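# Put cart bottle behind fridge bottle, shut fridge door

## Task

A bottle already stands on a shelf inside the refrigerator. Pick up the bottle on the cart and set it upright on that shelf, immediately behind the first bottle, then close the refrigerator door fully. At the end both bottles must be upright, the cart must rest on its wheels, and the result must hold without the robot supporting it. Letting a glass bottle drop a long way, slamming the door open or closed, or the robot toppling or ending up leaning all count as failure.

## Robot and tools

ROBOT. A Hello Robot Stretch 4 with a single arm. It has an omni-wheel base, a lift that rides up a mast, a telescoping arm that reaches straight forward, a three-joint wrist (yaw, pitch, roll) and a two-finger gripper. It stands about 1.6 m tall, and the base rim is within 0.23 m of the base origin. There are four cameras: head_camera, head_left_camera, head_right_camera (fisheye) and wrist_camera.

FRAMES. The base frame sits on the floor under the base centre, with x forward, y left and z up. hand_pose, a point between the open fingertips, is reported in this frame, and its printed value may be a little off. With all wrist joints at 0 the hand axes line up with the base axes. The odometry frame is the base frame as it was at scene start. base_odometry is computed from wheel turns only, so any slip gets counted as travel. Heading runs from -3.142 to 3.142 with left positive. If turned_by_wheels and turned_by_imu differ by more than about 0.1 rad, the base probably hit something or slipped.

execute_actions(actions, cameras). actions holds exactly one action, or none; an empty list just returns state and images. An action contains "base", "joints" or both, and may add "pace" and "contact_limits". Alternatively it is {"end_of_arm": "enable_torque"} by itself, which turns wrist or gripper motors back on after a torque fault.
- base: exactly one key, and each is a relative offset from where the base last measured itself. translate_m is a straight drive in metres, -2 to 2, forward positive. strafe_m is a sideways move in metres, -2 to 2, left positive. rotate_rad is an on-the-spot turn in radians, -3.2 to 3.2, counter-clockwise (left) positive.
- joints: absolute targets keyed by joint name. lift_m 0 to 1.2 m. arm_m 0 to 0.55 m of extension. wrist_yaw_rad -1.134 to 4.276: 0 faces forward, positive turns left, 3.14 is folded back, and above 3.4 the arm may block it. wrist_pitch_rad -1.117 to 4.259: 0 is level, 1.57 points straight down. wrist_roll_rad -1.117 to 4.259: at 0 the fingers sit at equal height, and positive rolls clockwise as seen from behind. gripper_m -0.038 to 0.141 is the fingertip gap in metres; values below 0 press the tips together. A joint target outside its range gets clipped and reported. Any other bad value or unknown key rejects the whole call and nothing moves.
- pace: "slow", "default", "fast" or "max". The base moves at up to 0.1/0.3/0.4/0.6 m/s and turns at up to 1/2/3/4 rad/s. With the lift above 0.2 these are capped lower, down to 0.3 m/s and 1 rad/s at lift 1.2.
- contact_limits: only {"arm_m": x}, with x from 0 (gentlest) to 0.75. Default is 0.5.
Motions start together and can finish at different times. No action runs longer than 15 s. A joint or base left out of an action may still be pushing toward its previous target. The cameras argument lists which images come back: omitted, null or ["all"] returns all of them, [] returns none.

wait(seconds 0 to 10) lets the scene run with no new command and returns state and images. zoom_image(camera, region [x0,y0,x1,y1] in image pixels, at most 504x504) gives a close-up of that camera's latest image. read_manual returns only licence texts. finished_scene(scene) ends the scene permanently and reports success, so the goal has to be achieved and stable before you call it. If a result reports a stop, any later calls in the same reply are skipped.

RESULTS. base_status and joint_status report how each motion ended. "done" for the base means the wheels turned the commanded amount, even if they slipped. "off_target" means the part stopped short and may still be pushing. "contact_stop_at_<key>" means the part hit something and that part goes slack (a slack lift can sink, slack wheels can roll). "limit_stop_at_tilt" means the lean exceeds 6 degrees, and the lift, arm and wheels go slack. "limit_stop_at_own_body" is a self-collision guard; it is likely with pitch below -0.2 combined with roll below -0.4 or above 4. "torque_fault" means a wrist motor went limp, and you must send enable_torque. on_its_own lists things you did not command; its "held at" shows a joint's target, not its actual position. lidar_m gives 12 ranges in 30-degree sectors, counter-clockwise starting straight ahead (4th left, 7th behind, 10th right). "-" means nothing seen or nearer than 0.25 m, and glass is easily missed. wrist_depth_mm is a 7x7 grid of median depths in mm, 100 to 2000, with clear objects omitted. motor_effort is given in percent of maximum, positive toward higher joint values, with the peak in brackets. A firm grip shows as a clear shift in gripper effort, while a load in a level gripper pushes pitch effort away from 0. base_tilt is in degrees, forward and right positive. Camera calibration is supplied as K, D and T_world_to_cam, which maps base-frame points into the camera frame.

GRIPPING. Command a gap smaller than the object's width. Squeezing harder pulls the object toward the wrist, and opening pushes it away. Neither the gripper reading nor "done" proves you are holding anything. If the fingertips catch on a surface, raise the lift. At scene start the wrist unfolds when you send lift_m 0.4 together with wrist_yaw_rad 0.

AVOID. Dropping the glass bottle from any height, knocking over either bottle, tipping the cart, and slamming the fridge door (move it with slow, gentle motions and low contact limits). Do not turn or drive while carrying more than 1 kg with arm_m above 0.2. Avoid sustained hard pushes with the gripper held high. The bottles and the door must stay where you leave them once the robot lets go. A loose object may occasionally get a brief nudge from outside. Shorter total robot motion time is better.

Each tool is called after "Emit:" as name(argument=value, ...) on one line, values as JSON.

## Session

Emit:
execute_actions(actions=[])

Scene clock: 0.00 s.
base_odometry: x=+0.000 y=+0.000 heading=+0.000 (m, m, rad; odometry frame)
turned_by_wheels: +0.000 (rad since the last result)
turned_by_imu: +0.000 (rad since the last result)
base_tilt: forward=+0.2 right=+0.0 (deg)
lidar_m: 1.27 1.30 1.11 0.98 1.28 1.94 1.84 2.46 0.90 0.82 0.83 1.08
base_status: not commanded
joint_positions: lift_m=+0.157 arm_m=-0.002 wrist_yaw_rad=+3.213 wrist_pitch_rad=-0.014 wrist_roll_rad=-0.018 gripper_m=+0.057
joint_status: not commanded
motor_effort: lift_m=+20 arm_m=+0 wrist_yaw_rad=+1 wrist_pitch_rad=-5 wrist_roll_rad=+1 gripper_m=-2 wheel_0=+0 wheel_1=-1 wheel_2=+0 (%)
hand_pose: x=-0.1255 y=+0.0665 z=+0.3387 quat_wxyz=(-0.036, +0.007, -0.009, +0.999) (m; base frame)
wrist_depth_mm: - - 134 - 1983 - - / - 108 134 - 1983 - - / - 115 135 - - - - / 138 136 248 - - - - / 220 - - - - - - / 219 1138 200 1160 200 1182 1160 / 218 778 854 - 809 798 820
pictures: head_camera, head_left_camera, head_right_camera, wrist_camera
camera_calibration (this result's frames):
wrist_camera: T_world_to_cam=[[-0.0564018, 0.997623, 0.039595, -0.0965846], [0.00289117, 0.0398211, -0.999203, 0.386983], [-0.998404, -0.0562423, -0.00513027, 0.111753], [0, 0, 0, 1]] pos_world=[0.105008, 0.0872301, 0.391072]
Images, in order (width x height): head_camera 420x560, head_left_camera 420x672, head_right_camera 420x672, wrist_camera 616x392.

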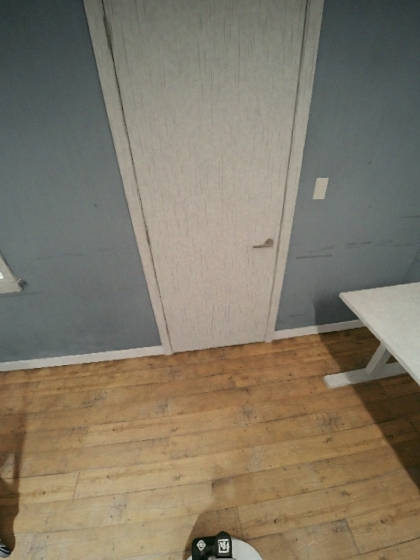

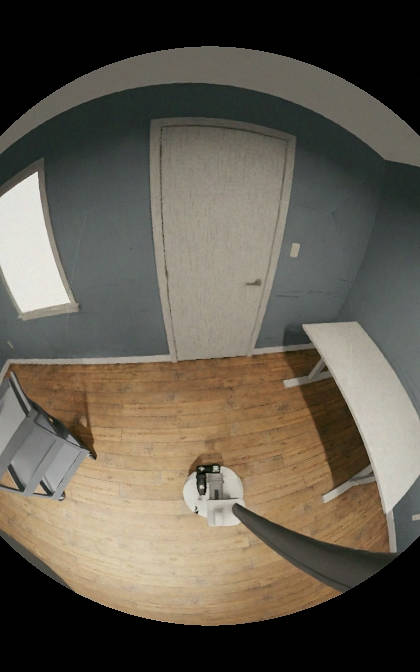

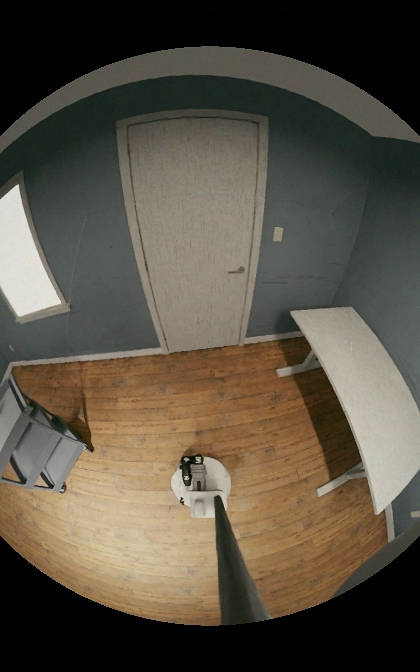

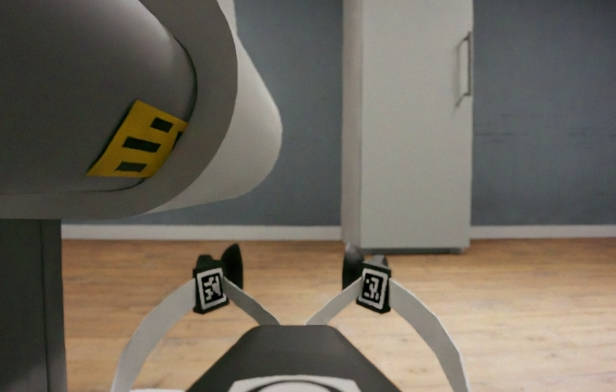

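Emit:
execute_actions(actions=[{"base":{"rotate_rad":1.5},"joints":{"lift_m":0.85,"wrist_yaw_rad":0,"gripper_m":0.12,"wrist_pitch_rad":0.5}}])

Emit:
execute_actions(actions=[{"base":{"rotate_rad":1.5}}], cameras=["head_camera","head_left_camera","head_right_camera"])

Scene clock: 6.57 s.
base_odometry: x=+0.000 y=+0.000 heading=+1.500 (m, m, rad; odometry frame)
turned_by_wheels: +1.500 (rad since the last result)
turned_by_imu: +1.486 (rad since the last result)
base_tilt: forward=+0.3 right=-0.1 (deg)
lidar_m: 0.95 1.22 1.97 1.85 2.45 0.94 0.82 0.85 1.04 1.28 1.30 1.64
base_status: done
joint_positions: lift_m=+0.173 arm_m=-0.002 wrist_yaw_rad=+2.836 wrist_pitch_rad=+0.368 wrist_roll_rad=-0.018 gripper_m=+0.120
joint_status: lift_m limit_stop_at_own_body (moved +0.016 of +0.693); wrist_yaw_rad limit_stop_at_own_body (moved -0.377 of -3.213); wrist_pitch_rad limit_stop_at_own_body (moved +0.382 of +0.514); the others done
on_its_own: wrist_yaw_rad is held at +2.836, not at your +0.000, since a limit_stop_at_own_body; wrist_pitch_rad is held at +0.366, not at your +0.500, since a limit_stop_at_own_body; lift_m is slack since a limit_stop_at_own_body (your +0.850 is given up); arm_m is slack since a limit_stop_at_own_body
motor_effort: lift_m=+20(31) arm_m=+0(0) wrist_yaw_rad=+1(8) wrist_pitch_rad=-5(6) wrist_roll_rad=+0(1) gripper_m=-1(1) wheel_0=+0(7) wheel_1=-1(7) wheel_2=+0(7) (%)
hand_pose: x=-0.0619 y=+0.1643 z=+0.2472 quat_wxyz=(+0.148, -0.182, +0.019, +0.972) (m; base frame)
wrist_depth_mm: 1430 1499 1708 1921 - - - / 1464 1618 1863 - - - - / 1366 1397 1336 1464 1499 1537 1618 / 904 931 931 946 976 976 991 / 294 300 691 707 707 707 723 / 232 219 221 235 521 569 569 / 195 195 204 - 466 466 484
pictures: head_camera, head_left_camera, head_right_camera, wrist_camera
camera_calibration (this result's frames):
wrist_camera: T_world_to_cam=[[0.299781, 0.953063, 0.0424454, -0.158247], [0.372045, -0.0758243, -0.925112, 0.315024], [-0.878472, 0.293123, -0.377313, 0.222298], [0, 0, 0, 1]] pos_world=[0.125519, 0.109546, 0.382025]
Images, in order (width x height): head_camera 420x560, head_left_camera 420x672, head_right_camera 420x672, wrist_camera 616x392.

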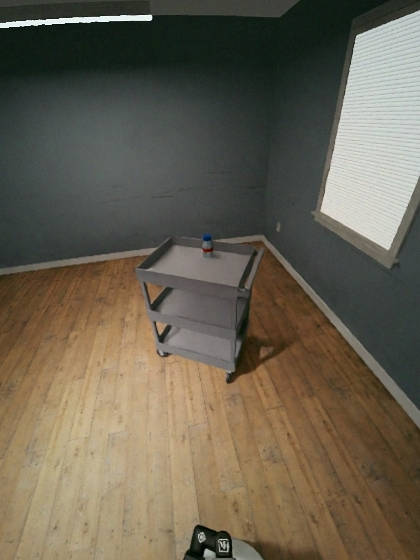

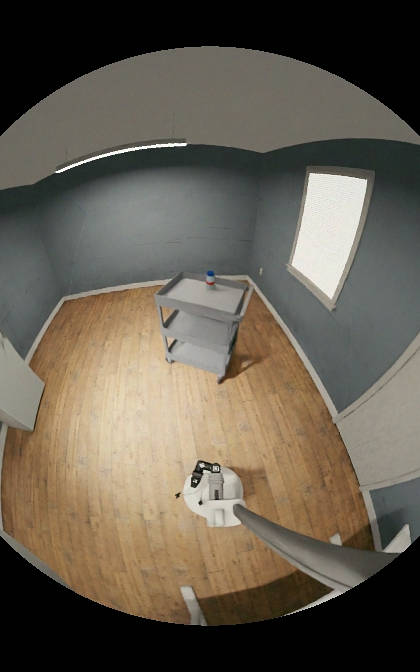

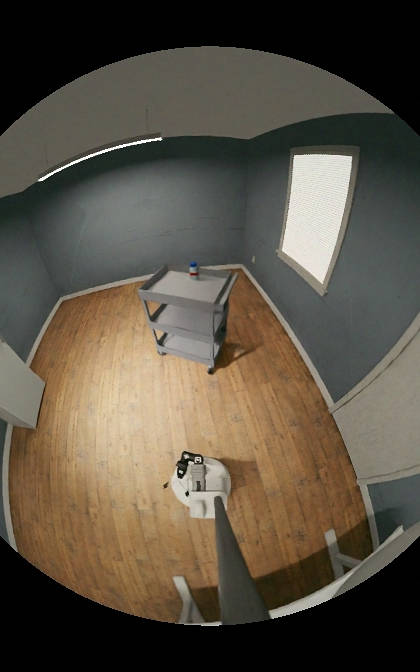

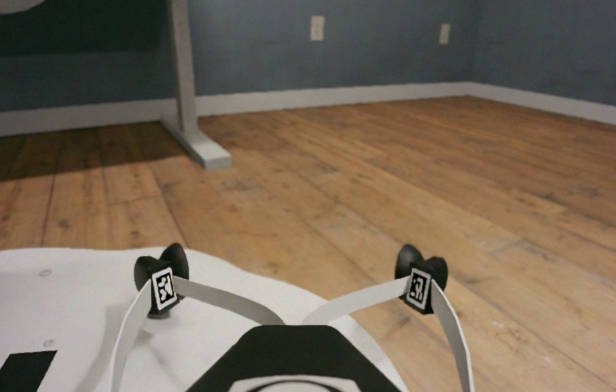

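not run: a stop came earlier in this reply.

Emit:
execute_actions(actions=[{"joints":{"lift_m":0.5,"wrist_pitch_rad":0}}], cameras=[])

Emit:
execute_actions(actions=[{"base":{"strafe_m":0.14},"joints":{"lift_m":0.93,"wrist_yaw_rad":-0.06,"wrist_pitch_rad":0.5}}], cameras=[])

Emit:
execute_actions(actions=[{"base":{"translate_m":0.5},"joints":{"arm_m":0.3}}], cameras=["head_camera","wrist_camera"])

Scene clock: 18.83 s.
base_odometry: x=+0.000 y=+0.000 heading=+1.500 (m, m, rad; odometry frame)
turned_by_wheels: +0.000 (rad since the last result)
turned_by_imu: -0.001 (rad since the last result)
base_tilt: forward=+0.2 right=+0.0 (deg)
lidar_m: 0.97 1.22 1.95 1.84 2.42 0.94 0.84 0.85 1.04 1.29 1.31 1.61
base_status: not commanded
joint_positions: lift_m=+0.500 arm_m=-0.002 wrist_yaw_rad=+2.836 wrist_pitch_rad=+0.002 wrist_roll_rad=-0.018 gripper_m=+0.120
joint_status: all done
on_its_own: wrist_yaw_rad is held at +2.836, not at your +0.000, since a limit_stop_at_own_body; arm_m is slack since a limit_stop_at_own_body
motor_effort: lift_m=+23(22) arm_m=+0(0) wrist_yaw_rad=+0(1) wrist_pitch_rad=-6(10) wrist_roll_rad=+0(0) gripper_m=+0(1) wheel_0=-1(1) wheel_1=-1(1) wheel_2=+0(0) (%)
hand_pose: x=-0.0804 y=+0.1701 z=+0.6774 quat_wxyz=(+0.152, -0.002, -0.009, +0.988) (m; base frame)
wrist_depth_mm: 191 1661 1808 - - - - / 148 1661 1863 - - - - / 163 1661 1921 - - - - / 1118 1576 1863 - - - - / 1537 1661 1921 - - - - / 1537 1661 1430 1983 1808 - - / 1430 1430 1397 - 1618 1464 1537
pictures: none
No camera images: the call's "cameras" was empty. Leave "cameras" out to get every camera's image.

Scene clock: 21.53 s.
base_odometry: x=-0.140 y=+0.010 heading=+1.500 (m, m, rad; odometry frame)
turned_by_wheels: +0.000 (rad since the last result)
turned_by_imu: +0.000 (rad since the last result)
base_tilt: forward=+0.2 right=+0.0 (deg)
lidar_m: 1.01 3.07 1.85 1.73 2.29 1.85 0.82 0.86 1.09 1.42 1.45 1.03
base_status: done
joint_positions: lift_m=+0.930 arm_m=-0.002 wrist_yaw_rad=-0.060 wrist_pitch_rad=+0.502 wrist_roll_rad=-0.018 gripper_m=+0.120
joint_status: all done
on_its_own: arm_m is slack since a limit_stop_at_own_body
motor_effort: lift_m=+23(24) arm_m=+0(0) wrist_yaw_rad=-1(7) wrist_pitch_rad=-4(7) wrist_roll_rad=+1(1) gripper_m=+1(0) wheel_0=-1(7) wheel_1=-1(7) wheel_2=+0(0) (%)
hand_pose: x=+0.4158 y=-0.1023 z=+0.9693 quat_wxyz=(+0.968, -0.001, +0.248, -0.027) (m; base frame)
wrist_depth_mm: - - - - - 1808 1397 / - - 1229 1205 - 1863 1430 / - - 1464 878 - 1921 1464 / - 1921 1255 1281 - 1983 1499 / 1708 1756 1464 1366 1756 1756 1537 / 1430 1366 1366 1182 1366 1499 1430 / 1229 1229 1255 - 1281 1281 1255
pictures: none
No camera images: the call's "cameras" was empty. Leave "cameras" out to get every camera's image.

Scene clock: 24.70 s.
base_odometry: x=-0.104 y=+0.509 heading=+1.500 (m, m, rad; odometry frame)
turned_by_wheels: +0.000 (rad since the last result)
turned_by_imu: -0.002 (rad since the last result)
base_tilt: forward=+0.2 right=+0.0 (deg)
lidar_m: 0.53 0.70 2.59 1.72 2.38 2.37 1.35 1.36 1.50 1.35 1.37 0.52
base_status: done
joint_positions: lift_m=+0.930 arm_m=+0.298 wrist_yaw_rad=-0.060 wrist_pitch_rad=+0.502 wrist_roll_rad=-0.018 gripper_m=+0.120
joint_status: all done
motor_effort: lift_m=+22(23) arm_m=+9(10) wrist_yaw_rad=+0(1) wrist_pitch_rad=-5(5) wrist_roll_rad=+1(1) gripper_m=+2(0) wheel_0=-1(3) wheel_1=+0(4) wheel_2=+0(8) (%)
hand_pose: x=+0.7166 y=-0.1024 z=+0.9693 quat_wxyz=(+0.968, -0.001, +0.248, -0.027) (m; base frame)
wrist_depth_mm: 1708 1863 1921 - - 1618 1281 / 1863 1983 - - - 1661 1308 / 1983 - - - - 1756 1336 / 530 585 603 484 554 539 1281 / 469 496 500 492 508 504 424 / 404 392 392 410 399 424 379 / 353 355 366 - 375 364 336
pictures: head_camera, wrist_camera
camera_calibration (this result's frames):
wrist_camera: T_world_to_cam=[[-0.0536345, -0.997677, 0.0419948, -0.114191], [-0.498842, -0.00966164, -0.866639, 1.24736], [0.865032, -0.0674305, -0.497165, 0.0866888], [0, 0, 0, 1]] pos_world=[0.541123, -0.0960285, 1.12891]
Images, in order (width x height): head_camera 420x560, wrist_camera 616x392.

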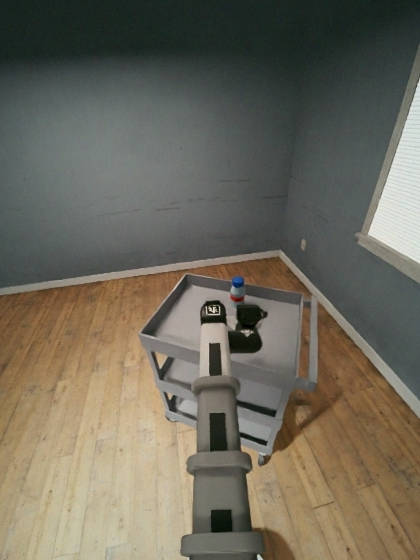

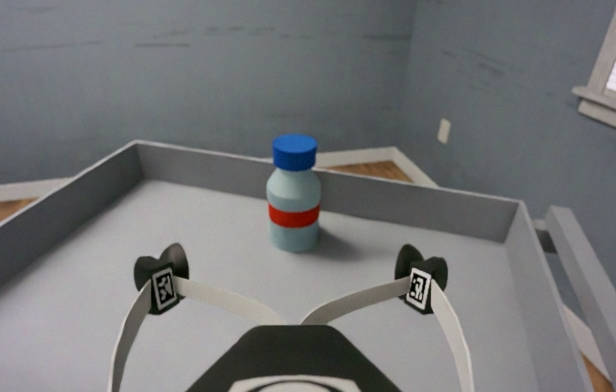

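Emit:
execute_actions(actions=[{"joints":{"lift_m":0.862,"arm_m":0.4}}], cameras=[])

Emit:
execute_actions(actions=[{"joints":{"arm_m":0.525}}], cameras=["wrist_camera"])

Scene clock: 32.43 s.
base_odometry: x=-0.104 y=+0.509 heading=+1.500 (m, m, rad; odometry frame)
turned_by_wheels: +0.000 (rad since the last result)
turned_by_imu: -0.001 (rad since the last result)
base_tilt: forward=+0.2 right=+0.0 (deg)
lidar_m: 0.55 0.69 2.62 1.74 2.37 2.40 1.36 1.37 1.50 1.36 1.37 0.53
base_status: not commanded
joint_positions: lift_m=+0.862 arm_m=+0.398 wrist_yaw_rad=-0.060 wrist_pitch_rad=+0.502 wrist_roll_rad=-0.018 gripper_m=+0.120
joint_status: all done
motor_effort: lift_m=+18(18) arm_m=+9(9) wrist_yaw_rad=+0(1) wrist_pitch_rad=-4(5) wrist_roll_rad=-1(1) gripper_m=+1(0) wheel_0=-1(1) wheel_1=+0(0) wheel_2=+1(1) (%)
hand_pose: x=+0.8166 y=-0.1024 z=+0.9016 quat_wxyz=(+0.968, -0.001, +0.248, -0.027) (m; base frame)
wrist_depth_mm: 1618 1708 1808 1983 - 1576 1229 / 1708 1863 1921 - - 1661 1281 / 1808 517 - 342 - 1708 1308 / 436 484 488 351 436 415 397 / 387 392 397 379 404 407 399 / 324 309 312 325 315 340 340 / 279 281 291 - 297 289 293
pictures: none
No camera images: the call's "cameras" was empty. Leave "cameras" out to get every camera's image.

Scene clock: 33.83 s.
base_odometry: x=-0.104 y=+0.509 heading=+1.500 (m, m, rad; odometry frame)
turned_by_wheels: +0.000 (rad since the last result)
turned_by_imu: +0.000 (rad since the last result)
base_tilt: forward=+0.2 right=+0.0 (deg)
lidar_m: 0.56 0.69 2.62 1.71 2.37 2.37 1.34 1.36 1.50 1.36 1.36 0.52
base_status: not commanded
joint_positions: lift_m=+0.862 arm_m=+0.523 wrist_yaw_rad=-0.060 wrist_pitch_rad=+0.502 wrist_roll_rad=-0.018 gripper_m=+0.120
joint_status: all done
motor_effort: lift_m=+18(18) arm_m=+9(8) wrist_yaw_rad=+1(1) wrist_pitch_rad=-5(5) wrist_roll_rad=+2(1) gripper_m=+0(1) wheel_0=-1(2) wheel_1=+0(0) wheel_2=+0(0) (%)
hand_pose: x=+0.9416 y=-0.1024 z=+0.9017 quat_wxyz=(+0.968, -0.001, +0.248, -0.027) (m; base frame)
wrist_depth_mm: 1537 1618 1708 1863 1921 1576 1205 / 1576 1756 1863 1921 - 1618 1255 / 1756 1863 - - - 1661 1281 / 397 397 384 225 - 1708 1308 / 375 392 379 230 322 314 1229 / 322 309 312 230 315 325 315 / 279 281 290 - 297 289 293
pictures: wrist_camera
camera_calibration (this result's frames):
wrist_camera: T_world_to_cam=[[-0.0537174, -0.997673, 0.0419945, -0.0992255], [-0.498877, -0.0096173, -0.86662, 1.30096], [0.865007, -0.0675027, -0.497199, -0.141502], [0, 0, 0, 1]] pos_world=[0.766089, -0.0960346, 1.06125]
Images, in order (width x height): wrist_camera 616x392.

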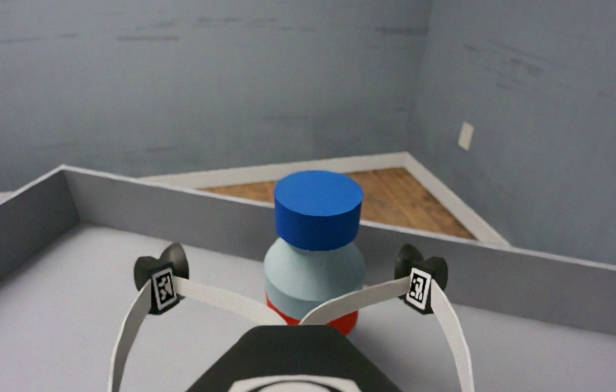

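Emit:
execute_actions(actions=[{"joints":{"arm_m":0.548,"wrist_yaw_rad":-0.11,"lift_m":0.858}}], cameras=[])

Emit:
execute_actions(actions=[{"joints":{"gripper_m":0.0}}], cameras=["wrist_camera"])

Emit:
execute_actions(actions=[{"joints":{"lift_m":0.98}}], cameras=["wrist_camera"])

Scene clock: 40.90 s.
base_odometry: x=-0.104 y=+0.509 heading=+1.500 (m, m, rad; odometry frame)
turned_by_wheels: +0.000 (rad since the last result)
turned_by_imu: -0.001 (rad since the last result)
base_tilt: forward=+0.3 right=-0.1 (deg)
lidar_m: 0.55 0.70 2.63 1.71 2.38 2.40 1.38 1.35 1.51 1.35 1.38 0.54
base_status: not commanded
joint_positions: lift_m=+0.858 arm_m=+0.546 wrist_yaw_rad=-0.109 wrist_pitch_rad=+0.502 wrist_roll_rad=-0.018 gripper_m=+0.120
joint_status: all done
motor_effort: lift_m=+18(19) arm_m=+9(10) wrist_yaw_rad=-1(2) wrist_pitch_rad=-5(5) wrist_roll_rad=-1(2) gripper_m=+1(1) wheel_0=-1(1) wheel_1=+0(0) wheel_2=+0(0) (%)
hand_pose: x=+0.9588 y=-0.1145 z=+0.8976 quat_wxyz=(+0.967, +0.005, +0.248, -0.051) (m; base frame)
wrist_depth_mm: 1499 1576 1708 1863 1921 1499 1160 / 1618 1708 1863 1983 - 1537 1205 / 1708 1863 1983 - - 1576 1229 / 373 370 1983 216 - 1661 1255 / 375 368 349 201 309 303 1205 / 317 304 304 212 310 312 303 / 276 276 287 - 293 285 287
pictures: none
No camera images: the call's "cameras" was empty. Leave "cameras" out to get every camera's image.

Scene clock: 42.97 s.
base_odometry: x=-0.104 y=+0.509 heading=+1.500 (m, m, rad; odometry frame)
turned_by_wheels: +0.000 (rad since the last result)
turned_by_imu: -0.001 (rad since the last result)
base_tilt: forward=+0.2 right=+0.0 (deg)
lidar_m: 0.55 0.68 2.63 1.73 2.37 2.38 1.33 1.38 1.50 1.35 1.35 0.53
base_status: not commanded
joint_positions: lift_m=+0.858 arm_m=+0.546 wrist_yaw_rad=-0.110 wrist_pitch_rad=+0.506 wrist_roll_rad=-0.018 gripper_m=+0.001
joint_status: all done
motor_effort: lift_m=+19(20) arm_m=+9(9) wrist_yaw_rad=+2(5) wrist_pitch_rad=-17(17) wrist_roll_rad=+1(0) gripper_m=-23(24) wheel_0=-2(2) wheel_1=+0(0) wheel_2=+0(1) (%)
hand_pose: x=+0.9582 y=-0.1147 z=+0.8965 quat_wxyz=(+0.967, +0.005, +0.250, -0.051) (m; base frame)
wrist_depth_mm: 1499 1618 1708 1808 1921 1499 1160 / 1618 1708 1808 1983 - 1499 1205 / 1708 1808 1983 - - 1576 1229 / 377 362 1983 206 - 1618 1255 / 370 366 343 184 307 303 1205 / 314 176 202 200 186 307 306 / 268 272 283 - 287 281 285
pictures: wrist_camera
camera_calibration (this result's frames):
wrist_camera: T_world_to_cam=[[-0.103665, -0.993726, 0.0419692, -0.062001], [-0.50226, 0.0158811, -0.864571, 1.30899], [0.85848, -0.110705, -0.500755, -0.154752], [0, 0, 0, 1]] pos_world=[0.783876, -0.099532, 1.05682]
Images, in order (width x height): wrist_camera 616x392.

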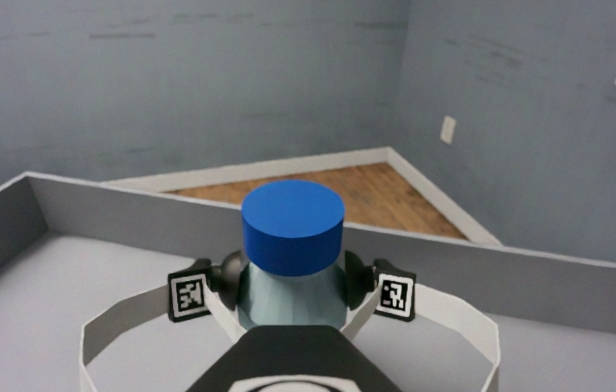

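Scene clock: 44.53 s.
base_odometry: x=-0.104 y=+0.509 heading=+1.500 (m, m, rad; odometry frame)
turned_by_wheels: +0.000 (rad since the last result)
turned_by_imu: +0.000 (rad since the last result)
base_tilt: forward=+0.2 right=+0.0 (deg)
lidar_m: 0.54 0.68 2.64 1.71 2.38 2.41 1.35 1.35 1.51 1.35 1.38 0.53
base_status: not commanded
joint_positions: lift_m=+0.980 arm_m=+0.546 wrist_yaw_rad=-0.110 wrist_pitch_rad=+0.506 wrist_roll_rad=-0.018 gripper_m=+0.001
joint_status: all done
motor_effort: lift_m=+25(27) arm_m=+9(9) wrist_yaw_rad=+2(1) wrist_pitch_rad=-16(17) wrist_roll_rad=+1(2) gripper_m=-22(25) wheel_0=-1(2) wheel_1=+0(0) wheel_2=-1(1) (%)
hand_pose: x=+0.9582 y=-0.1147 z=+1.0181 quat_wxyz=(+0.967, +0.005, +0.250, -0.051) (m; base frame)
wrist_depth_mm: 1499 1618 1708 1808 1921 1464 1160 / 1576 1708 1863 1983 - 1499 1182 / 1756 1808 1983 - - 1618 1229 / 1808 1983 - 206 - 1618 1255 / 1756 1756 1756 184 1863 1661 1308 / 427 176 201 200 186 1464 1308 / 397 404 418 - 382 359 1229
pictures: wrist_camera
camera_calibration (this result's frames):
wrist_camera: T_world_to_cam=[[-0.103664, -0.993726, 0.0419692, -0.0671027], [-0.502277, 0.0158828, -0.864561, 1.41408], [0.85847, -0.110704, -0.500773, -0.0938591], [0, 0, 0, 1]] pos_world=[0.783881, -0.099532, 1.17838]
Images, in order (width x height): wrist_camera 616x392.

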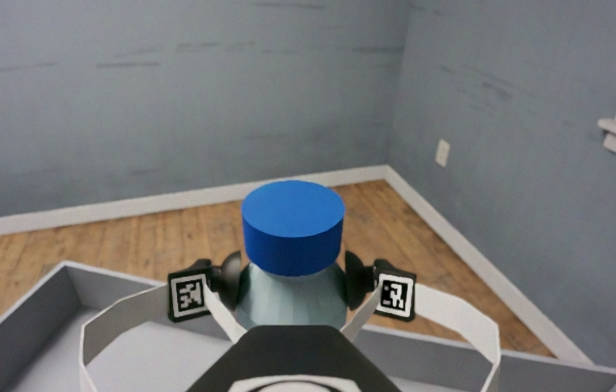

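Held. Retract, turn to the fridge (left).

Emit:
execute_actions(actions=[{"base":{"translate_m":-0.25},"joints":{"arm_m":0.0,"lift_m":1.02}}], cameras=[])

Emit:
execute_actions(actions=[{"base":{"rotate_rad":1.4},"pace":"slow"}])

Scene clock: 50.80 s.
base_odometry: x=-0.122 y=+0.259 heading=+1.500 (m, m, rad; odometry frame)
turned_by_wheels: +0.000 (rad since the last result)
turned_by_imu: +0.000 (rad since the last result)
base_tilt: forward=+0.1 right=+0.0 (deg)
lidar_m: 0.79 0.98 1.79 1.70 2.32 2.13 1.07 1.13 1.39 1.37 1.41 0.77
base_status: done
joint_positions: lift_m=+1.020 arm_m=+0.002 wrist_yaw_rad=-0.110 wrist_pitch_rad=+0.506 wrist_roll_rad=-0.018 gripper_m=+0.001
joint_status: all done
motor_effort: lift_m=+24(27) arm_m=-9(9) wrist_yaw_rad=+1(1) wrist_pitch_rad=-18(18) wrist_roll_rad=+1(1) gripper_m=-22(24) wheel_0=+2(6) wheel_1=+0(5) wheel_2=-2(8) (%)
hand_pose: x=+0.4136 y=-0.1147 z=+1.0580 quat_wxyz=(+0.967, +0.005, +0.251, -0.051) (m; base frame)
wrist_depth_mm: - - - - - 1618 1281 / - - - - - 1661 1336 / - 976 1042 1042 - 1756 1397 / - 759 723 206 - 1808 1430 / 1808 1098 1098 184 1863 1808 1430 / 1537 176 201 200 186 1576 1464 / 1308 1229 1205 - 1397 1366 1366
pictures: none
No camera images: the call's "cameras" was empty. Leave "cameras" out to get every camera's image.

Scene clock: 53.47 s.
base_odometry: x=-0.122 y=+0.259 heading=+2.899 (m, m, rad; odometry frame)
turned_by_wheels: +1.400 (rad since the last result)
turned_by_imu: +1.387 (rad since the last result)
base_tilt: forward=+0.2 right=+0.0 (deg)
lidar_m: 1.71 2.30 2.32 1.12 1.12 1.25 1.40 1.37 1.58 0.77 0.88 2.83
base_status: done
joint_positions: lift_m=+1.020 arm_m=+0.002 wrist_yaw_rad=-0.110 wrist_pitch_rad=+0.506 wrist_roll_rad=-0.018 gripper_m=+0.001
joint_status: not commanded
motor_effort: lift_m=+25(25) arm_m=-9(9) wrist_yaw_rad=+1(2) wrist_pitch_rad=-17(17) wrist_roll_rad=+1(1) gripper_m=-25(24) wheel_0=-2(4) wheel_1=-1(5) wheel_2=+0(5) (%)
hand_pose: x=+0.4137 y=-0.1146 z=+1.0581 quat_wxyz=(+0.967, +0.005, +0.250, -0.051) (m; base frame)
wrist_depth_mm: 1708 1366 1430 - - - - / 1808 1464 1576 - - - - / 1921 1983 1661 - - - - / - - 1808 206 - - - / 1808 1863 1808 184 1921 1921 1983 / 1537 176 202 200 186 1537 1618 / 1308 1308 1397 - 1397 1366 1366
pictures: head_camera, head_left_camera, head_right_camera, wrist_camera
camera_calibration (this result's frames):
wrist_camera: T_world_to_cam=[[-0.103299, -0.993765, 0.0419657, -0.125284], [-0.502346, 0.0157093, -0.864524, 1.17518], [0.858474, -0.110385, -0.500837, 0.393677], [0, 0, 0, 1]] pos_world=[0.239445, -0.0995078, 1.2184]
Images, in order (width x height): head_camera 420x560, head_left_camera 420x672, head_right_camera 420x672, wrist_camera 616x392.

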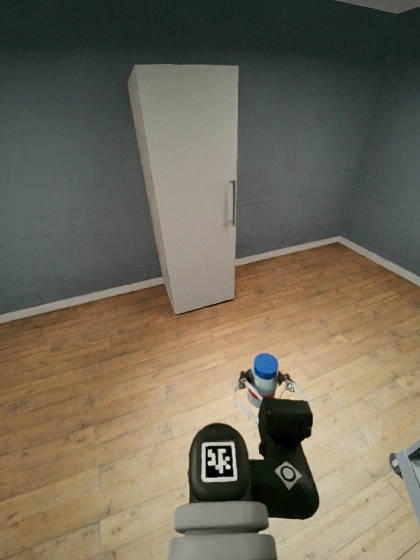

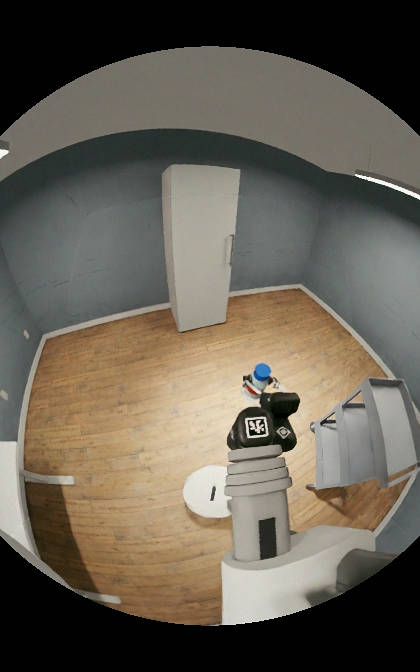

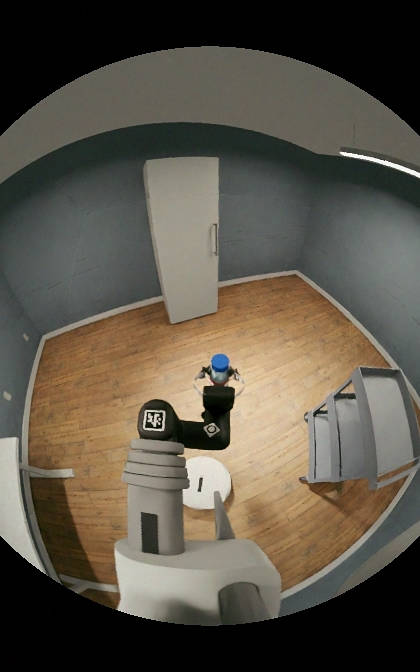

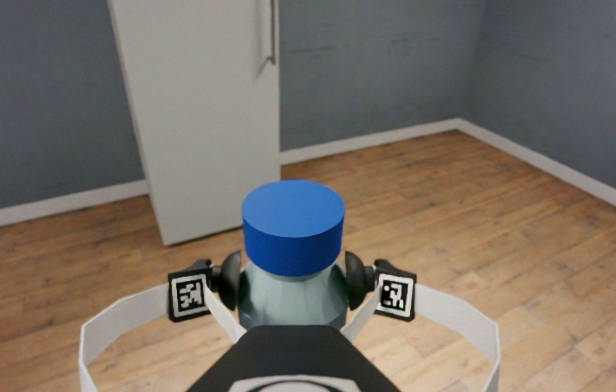

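Emit:
execute_actions(actions=[{"base":{"rotate_rad":0.32},"pace":"slow"}], cameras=[])

Emit:
execute_actions(actions=[{"base":{"translate_m":0.87}}], cameras=["head_camera","head_right_camera"])

Emit:
execute_actions(actions=[{"base":{"strafe_m":-0.8}}])

Scene clock: 63.00 s.
base_odometry: x=-0.122 y=+0.259 heading=-3.064 (m, m, rad; odometry frame)
turned_by_wheels: +0.320 (rad since the last result)
turned_by_imu: +0.316 (rad since the last result)
base_tilt: forward=+0.1 right=+0.0 (deg)
lidar_m: 1.73 2.40 1.19 1.09 1.14 1.43 1.39 1.41 0.76 0.82 2.93 1.75
base_status: done
joint_positions: lift_m=+1.020 arm_m=+0.002 wrist_yaw_rad=-0.110 wrist_pitch_rad=+0.506 wrist_roll_rad=-0.018 gripper_m=+0.001
joint_status: not commanded
motor_effort: lift_m=+24(24) arm_m=-8(9) wrist_yaw_rad=+1(0) wrist_pitch_rad=-17(17) wrist_roll_rad=+0(2) gripper_m=-23(25) wheel_0=+0(3) wheel_1=-2(4) wheel_2=-2(5) (%)
hand_pose: x=+0.4137 y=-0.1146 z=+1.0581 quat_wxyz=(+0.967, +0.005, +0.250, -0.051) (m; base frame)
wrist_depth_mm: 1863 1863 1921 1397 1430 - - / 1921 1983 - 1537 1576 - - / - - - 1661 1756 - - / - - - 206 1983 - - / 1808 1863 1808 184 1921 1983 1921 / 1499 177 201 200 187 1537 1618 / 1308 1308 1366 - 1397 1366 1397
pictures: none
No camera images: the call's "cameras" was empty. Leave "cameras" out to get every camera's image.

Scene clock: 67.37 s.
base_odometry: x=-0.989 y=+0.192 heading=-3.064 (m, m, rad; odometry frame)
turned_by_wheels: +0.000 (rad since the last result)
turned_by_imu: -0.003 (rad since the last result)
base_tilt: forward=+0.2 right=-0.1 (deg)
lidar_m: 0.83 1.51 2.02 1.92 1.24 1.56 2.26 1.26 1.22 2.79 2.12 0.87
base_status: done
joint_positions: lift_m=+1.020 arm_m=+0.002 wrist_yaw_rad=-0.110 wrist_pitch_rad=+0.506 wrist_roll_rad=-0.018 gripper_m=+0.001
joint_status: not commanded
motor_effort: lift_m=+24(24) arm_m=-9(8) wrist_yaw_rad=+1(0) wrist_pitch_rad=-16(17) wrist_roll_rad=+1(1) gripper_m=-25(24) wheel_0=-1(3) wheel_1=+1(3) wheel_2=+1(9) (%)
hand_pose: x=+0.4137 y=-0.1146 z=+1.0581 quat_wxyz=(+0.967, +0.005, +0.250, -0.051) (m; base frame)
wrist_depth_mm: 1042 1098 1138 603 585 615 627 / 1138 1160 1229 640 634 654 691 / 1205 1281 1308 691 691 723 750 / 1308 1397 1430 206 759 809 1281 / 1464 1499 1499 184 842 891 1863 / 1499 176 201 200 186 991 1576 / 1281 1336 1366 - 1098 1205 1397
pictures: head_camera, head_right_camera
Images, in order (width x height): head_camera 420x560, head_right_camera 420x672.

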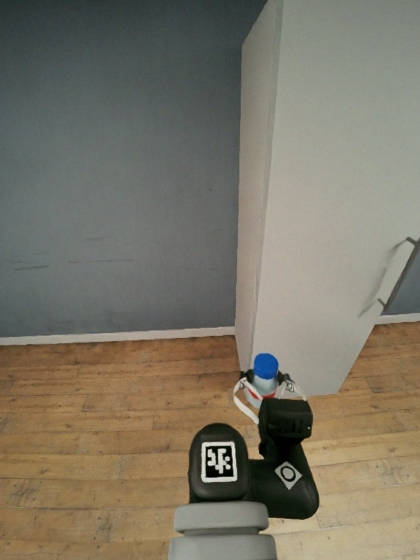

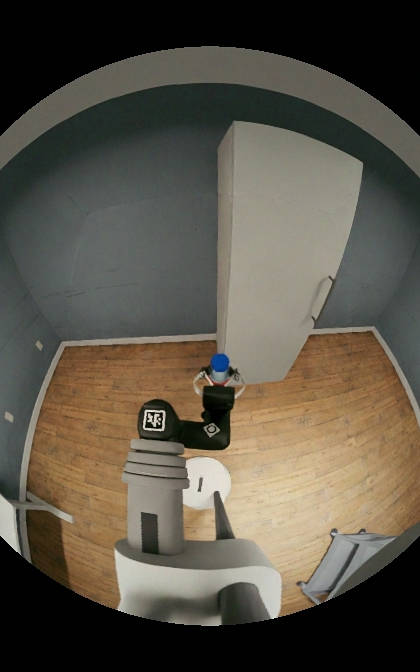

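Scene clock: 71.37 s.
base_odometry: x=-1.051 y=+0.990 heading=-3.064 (m, m, rad; odometry frame)
turned_by_wheels: +0.000 (rad since the last result)
turned_by_imu: -0.004 (rad since the last result)
base_tilt: forward=+0.2 right=-0.1 (deg)
lidar_m: 0.75 0.88 2.06 1.96 2.03 2.37 0.76 0.72 2.08 1.98 2.07 1.53
base_status: done
joint_positions: lift_m=+1.020 arm_m=+0.002 wrist_yaw_rad=-0.110 wrist_pitch_rad=+0.506 wrist_roll_rad=-0.018 gripper_m=+0.001
joint_status: not commanded
motor_effort: lift_m=+24(24) arm_m=-8(9) wrist_yaw_rad=+1(0) wrist_pitch_rad=-17(17) wrist_roll_rad=-1(2) gripper_m=-24(24) wheel_0=-1(6) wheel_1=+1(8) wheel_2=+0(0) (%)
hand_pose: x=+0.4137 y=-0.1146 z=+1.0581 quat_wxyz=(+0.967, +0.005, +0.250, -0.051) (m; base frame)
wrist_depth_mm: 525 535 1118 1182 1229 1308 1336 / 559 574 1205 1281 1366 1397 1430 / 609 621 1308 1397 1499 1537 1618 / 661 683 820 206 1618 1708 1756 / 723 750 750 184 1756 1863 1921 / 788 176 201 200 186 1537 1576 / 878 931 960 - 1397 1366 1366
pictures: head_camera, head_left_camera, head_right_camera, wrist_camera
camera_calibration (this result's frames):
wrist_camera: T_world_to_cam=[[-0.103303, -0.993764, 0.0419647, -0.125289], [-0.502392, 0.0157183, -0.864497, 1.1752], [0.858447, -0.110388, -0.500883, 0.39381], [0, 0, 0, 1]] pos_world=[0.239405, -0.0995084, 1.21847]
Images, in order (width x height): head_camera 420x560, head_left_camera 420x672, head_right_camera 420x672, wrist_camera 616x392.

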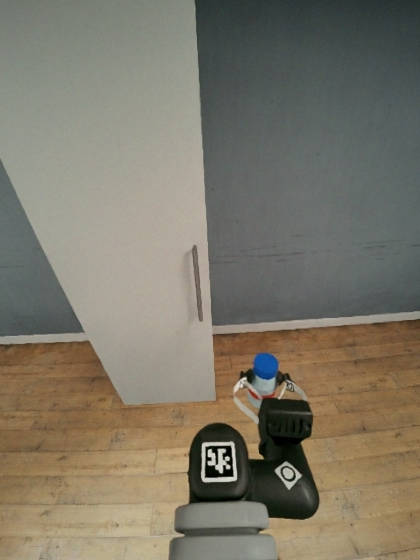

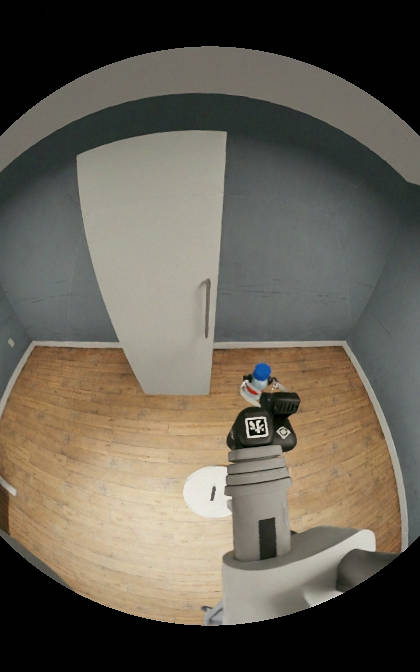

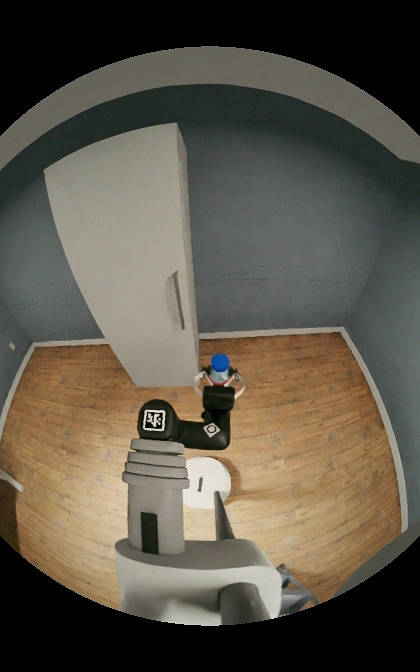

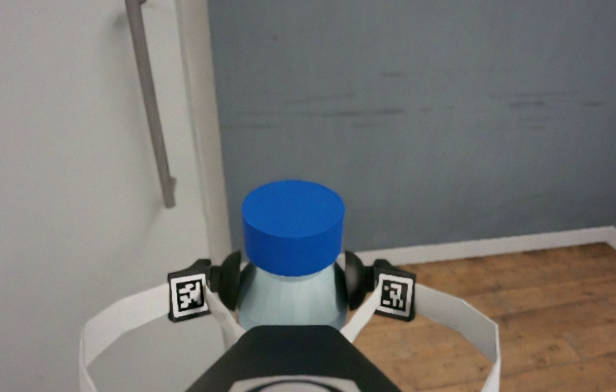

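Emit:
execute_actions(actions=[{"base":{"strafe_m":-0.35}}], cameras=["head_camera","head_left_camera","head_right_camera"])

Scene clock: 79.63 s.
base_odometry: x=-1.078 y=+1.339 heading=-3.064 (m, m, rad; odometry frame)
turned_by_wheels: +0.000 (rad since the last result)
turned_by_imu: -0.002 (rad since the last result)
base_tilt: forward=+0.2 right=+0.0 (deg)
lidar_m: 1.44 0.88 1.20 2.32 2.35 0.93 0.72 2.32 1.73 1.63 1.73 1.54
base_status: done
joint_positions: lift_m=+1.020 arm_m=+0.002 wrist_yaw_rad=-0.110 wrist_pitch_rad=+0.506 wrist_roll_rad=-0.018 gripper_m=+0.001
joint_status: not commanded
motor_effort: lift_m=+23(24) arm_m=-9(8) wrist_yaw_rad=+1(0) wrist_pitch_rad=-17(17) wrist_roll_rad=+2(1) gripper_m=-25(25) wheel_0=+0(8) wheel_1=+0(9) wheel_2=+0(0) (%)
hand_pose: x=+0.4137 y=-0.1146 z=+1.0581 quat_wxyz=(+0.967, +0.005, +0.250, -0.051) (m; base frame)
wrist_depth_mm: 842 1118 1138 1205 1229 1281 1336 / 842 1182 1229 1281 1336 1397 1464 / 831 1281 1336 1430 1499 1537 1618 / 809 1366 1464 206 1618 1708 1756 / 798 1366 1576 184 1756 1863 1808 / 820 176 202 200 186 1576 1576 / 891 1281 1397 - 1397 1366 1366
pictures: head_camera, head_left_camera, head_right_camera
Images, in order (width x height): head_camera 420x560, head_left_camera 420x672, head_right_camera 420x672.

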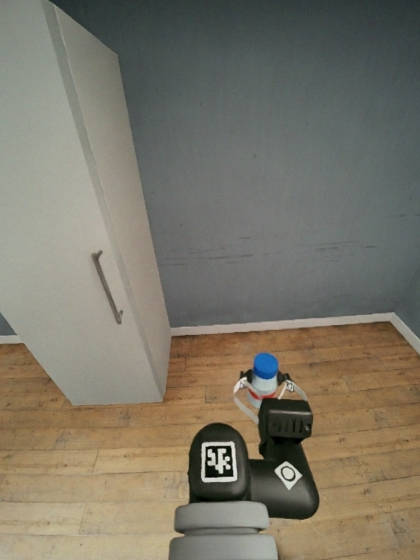

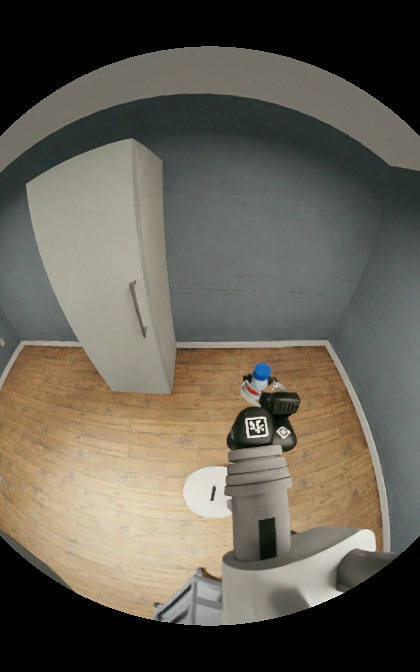

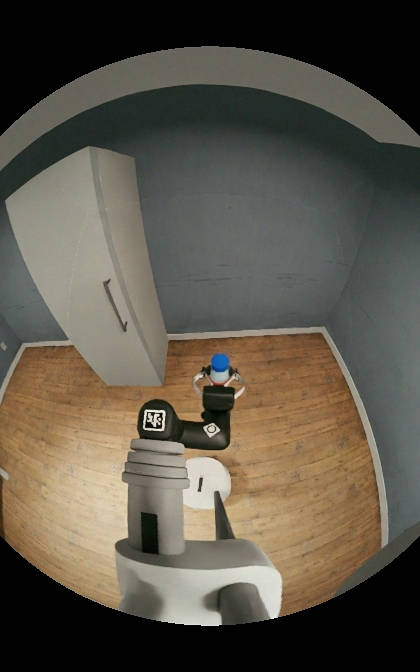

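Emit:
execute_actions(actions=[{"joints":{"arm_m":0.25,"lift_m":0.07,"wrist_yaw_rad":-0.4}}], cameras=["wrist_camera","head_camera"])

Scene clock: 94.27 s.
base_odometry: x=-1.078 y=+1.339 heading=-3.064 (m, m, rad; odometry frame)
turned_by_wheels: +0.000 (rad since the last result)
turned_by_imu: -0.002 (rad since the last result)
base_tilt: forward=+0.1 right=+0.0 (deg)
lidar_m: 1.43 0.88 1.18 2.32 2.36 0.91 0.72 2.33 1.74 1.65 1.71 1.55
base_status: not commanded
joint_positions: lift_m=+0.070 arm_m=+0.248 wrist_yaw_rad=-0.400 wrist_pitch_rad=+0.506 wrist_roll_rad=-0.018 gripper_m=+0.001
joint_status: all done
motor_effort: lift_m=+20(21) arm_m=+8(9) wrist_yaw_rad=-1(3) wrist_pitch_rad=-17(18) wrist_roll_rad=+3(1) gripper_m=-24(25) wheel_0=+0(1) wheel_1=+0(0) wheel_2=+0(0) (%)
hand_pose: x=+0.6177 y=-0.1787 z=+0.1084 quat_wxyz=(+0.949, +0.041, +0.247, -0.190) (m; base frame)
wrist_depth_mm: 809 891 976 1078 1205 1397 1397 / 831 891 946 946 991 1025 1078 / 627 627 634 647 661 676 691 / 473 480 484 206 500 508 512 / 384 389 379 185 402 404 407 / 320 176 201 200 186 327 338 / 276 281 291 - 296 289 293
pictures: head_camera, wrist_camera
camera_calibration (this result's frames):
wrist_camera: T_world_to_cam=[[-0.382917, -0.922829, 0.0419644, 0.0573228], [-0.477067, 0.158645, -0.86443, 0.467571], [0.791063, -0.351025, -0.500999, -0.265547], [0, 0, 0, 1]] pos_world=[0.455077, -0.114492, 0.268738]
Images, in order (width x height): head_camera 420x560, wrist_camera 616x392.

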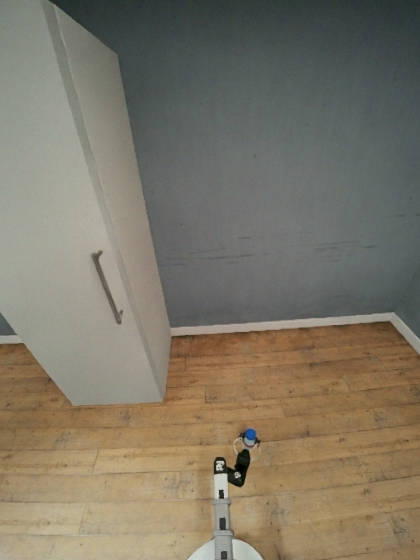

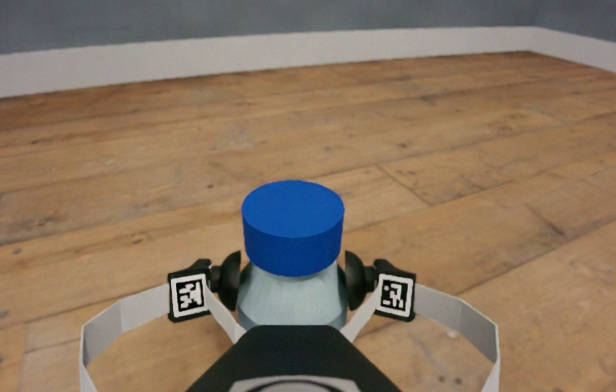

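Emit:
execute_actions(actions=[{"joints":{"lift_m":0.04},"pace":"slow"}], cameras=["wrist_camera"])

Scene clock: 99.77 s.
base_odometry: x=-1.078 y=+1.339 heading=-3.064 (m, m, rad; odometry frame)
turned_by_wheels: +0.000 (rad since the last result)
turned_by_imu: -0.001 (rad since the last result)
base_tilt: forward=+0.2 right=+0.0 (deg)
lidar_m: 1.44 0.89 1.19 2.35 2.35 0.88 0.71 2.33 1.74 1.62 1.68 1.53
base_status: not commanded
joint_positions: lift_m=+0.041 arm_m=+0.248 wrist_yaw_rad=-0.400 wrist_pitch_rad=+0.483 wrist_roll_rad=-0.018 gripper_m=+0.001
joint_status: all done
on_its_own: wrist_pitch_rad is at rest, and its effort (+50) is outside its rest range (-23 to +23)
motor_effort: lift_m=+8(20) arm_m=+8(10) wrist_yaw_rad=+2(2) wrist_pitch_rad=+50(51) wrist_roll_rad=+0(1) gripper_m=-22(24) wheel_0=+1(1) wheel_1=+0(0) wheel_2=+0(0) (%)
hand_pose: x=+0.6206 y=-0.1801 z=+0.0853 quat_wxyz=(+0.952, +0.039, +0.236, -0.191) (m; base frame)
wrist_depth_mm: 809 891 960 1078 1205 1366 1430 / 820 891 991 1042 1078 1138 1182 / 640 647 654 661 676 699 715 / 469 477 484 200 496 504 512 / 373 379 216 186 392 394 397 / 309 174 201 197 187 314 325 / 262 266 273 - 282 274 279
pictures: wrist_camera
camera_calibration (this result's frames):
wrist_camera: T_world_to_cam=[[-0.384532, -0.922151, 0.0420998, 0.0591898], [-0.458074, 0.151022, -0.875991, 0.437057], [0.801438, -0.356132, -0.480487, -0.288937], [0, 0, 0, 1]] pos_world=[0.45453, -0.114323, 0.241536]
Images, in order (width x height): wrist_camera 616x392.

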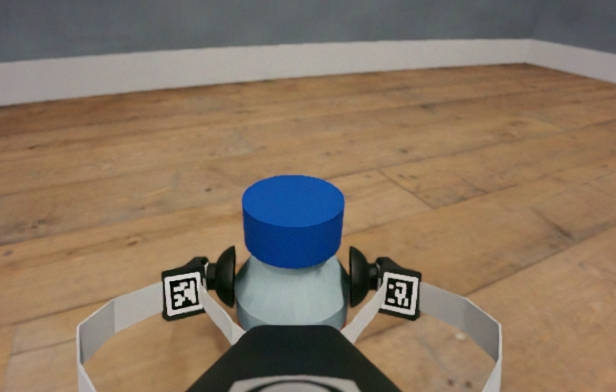

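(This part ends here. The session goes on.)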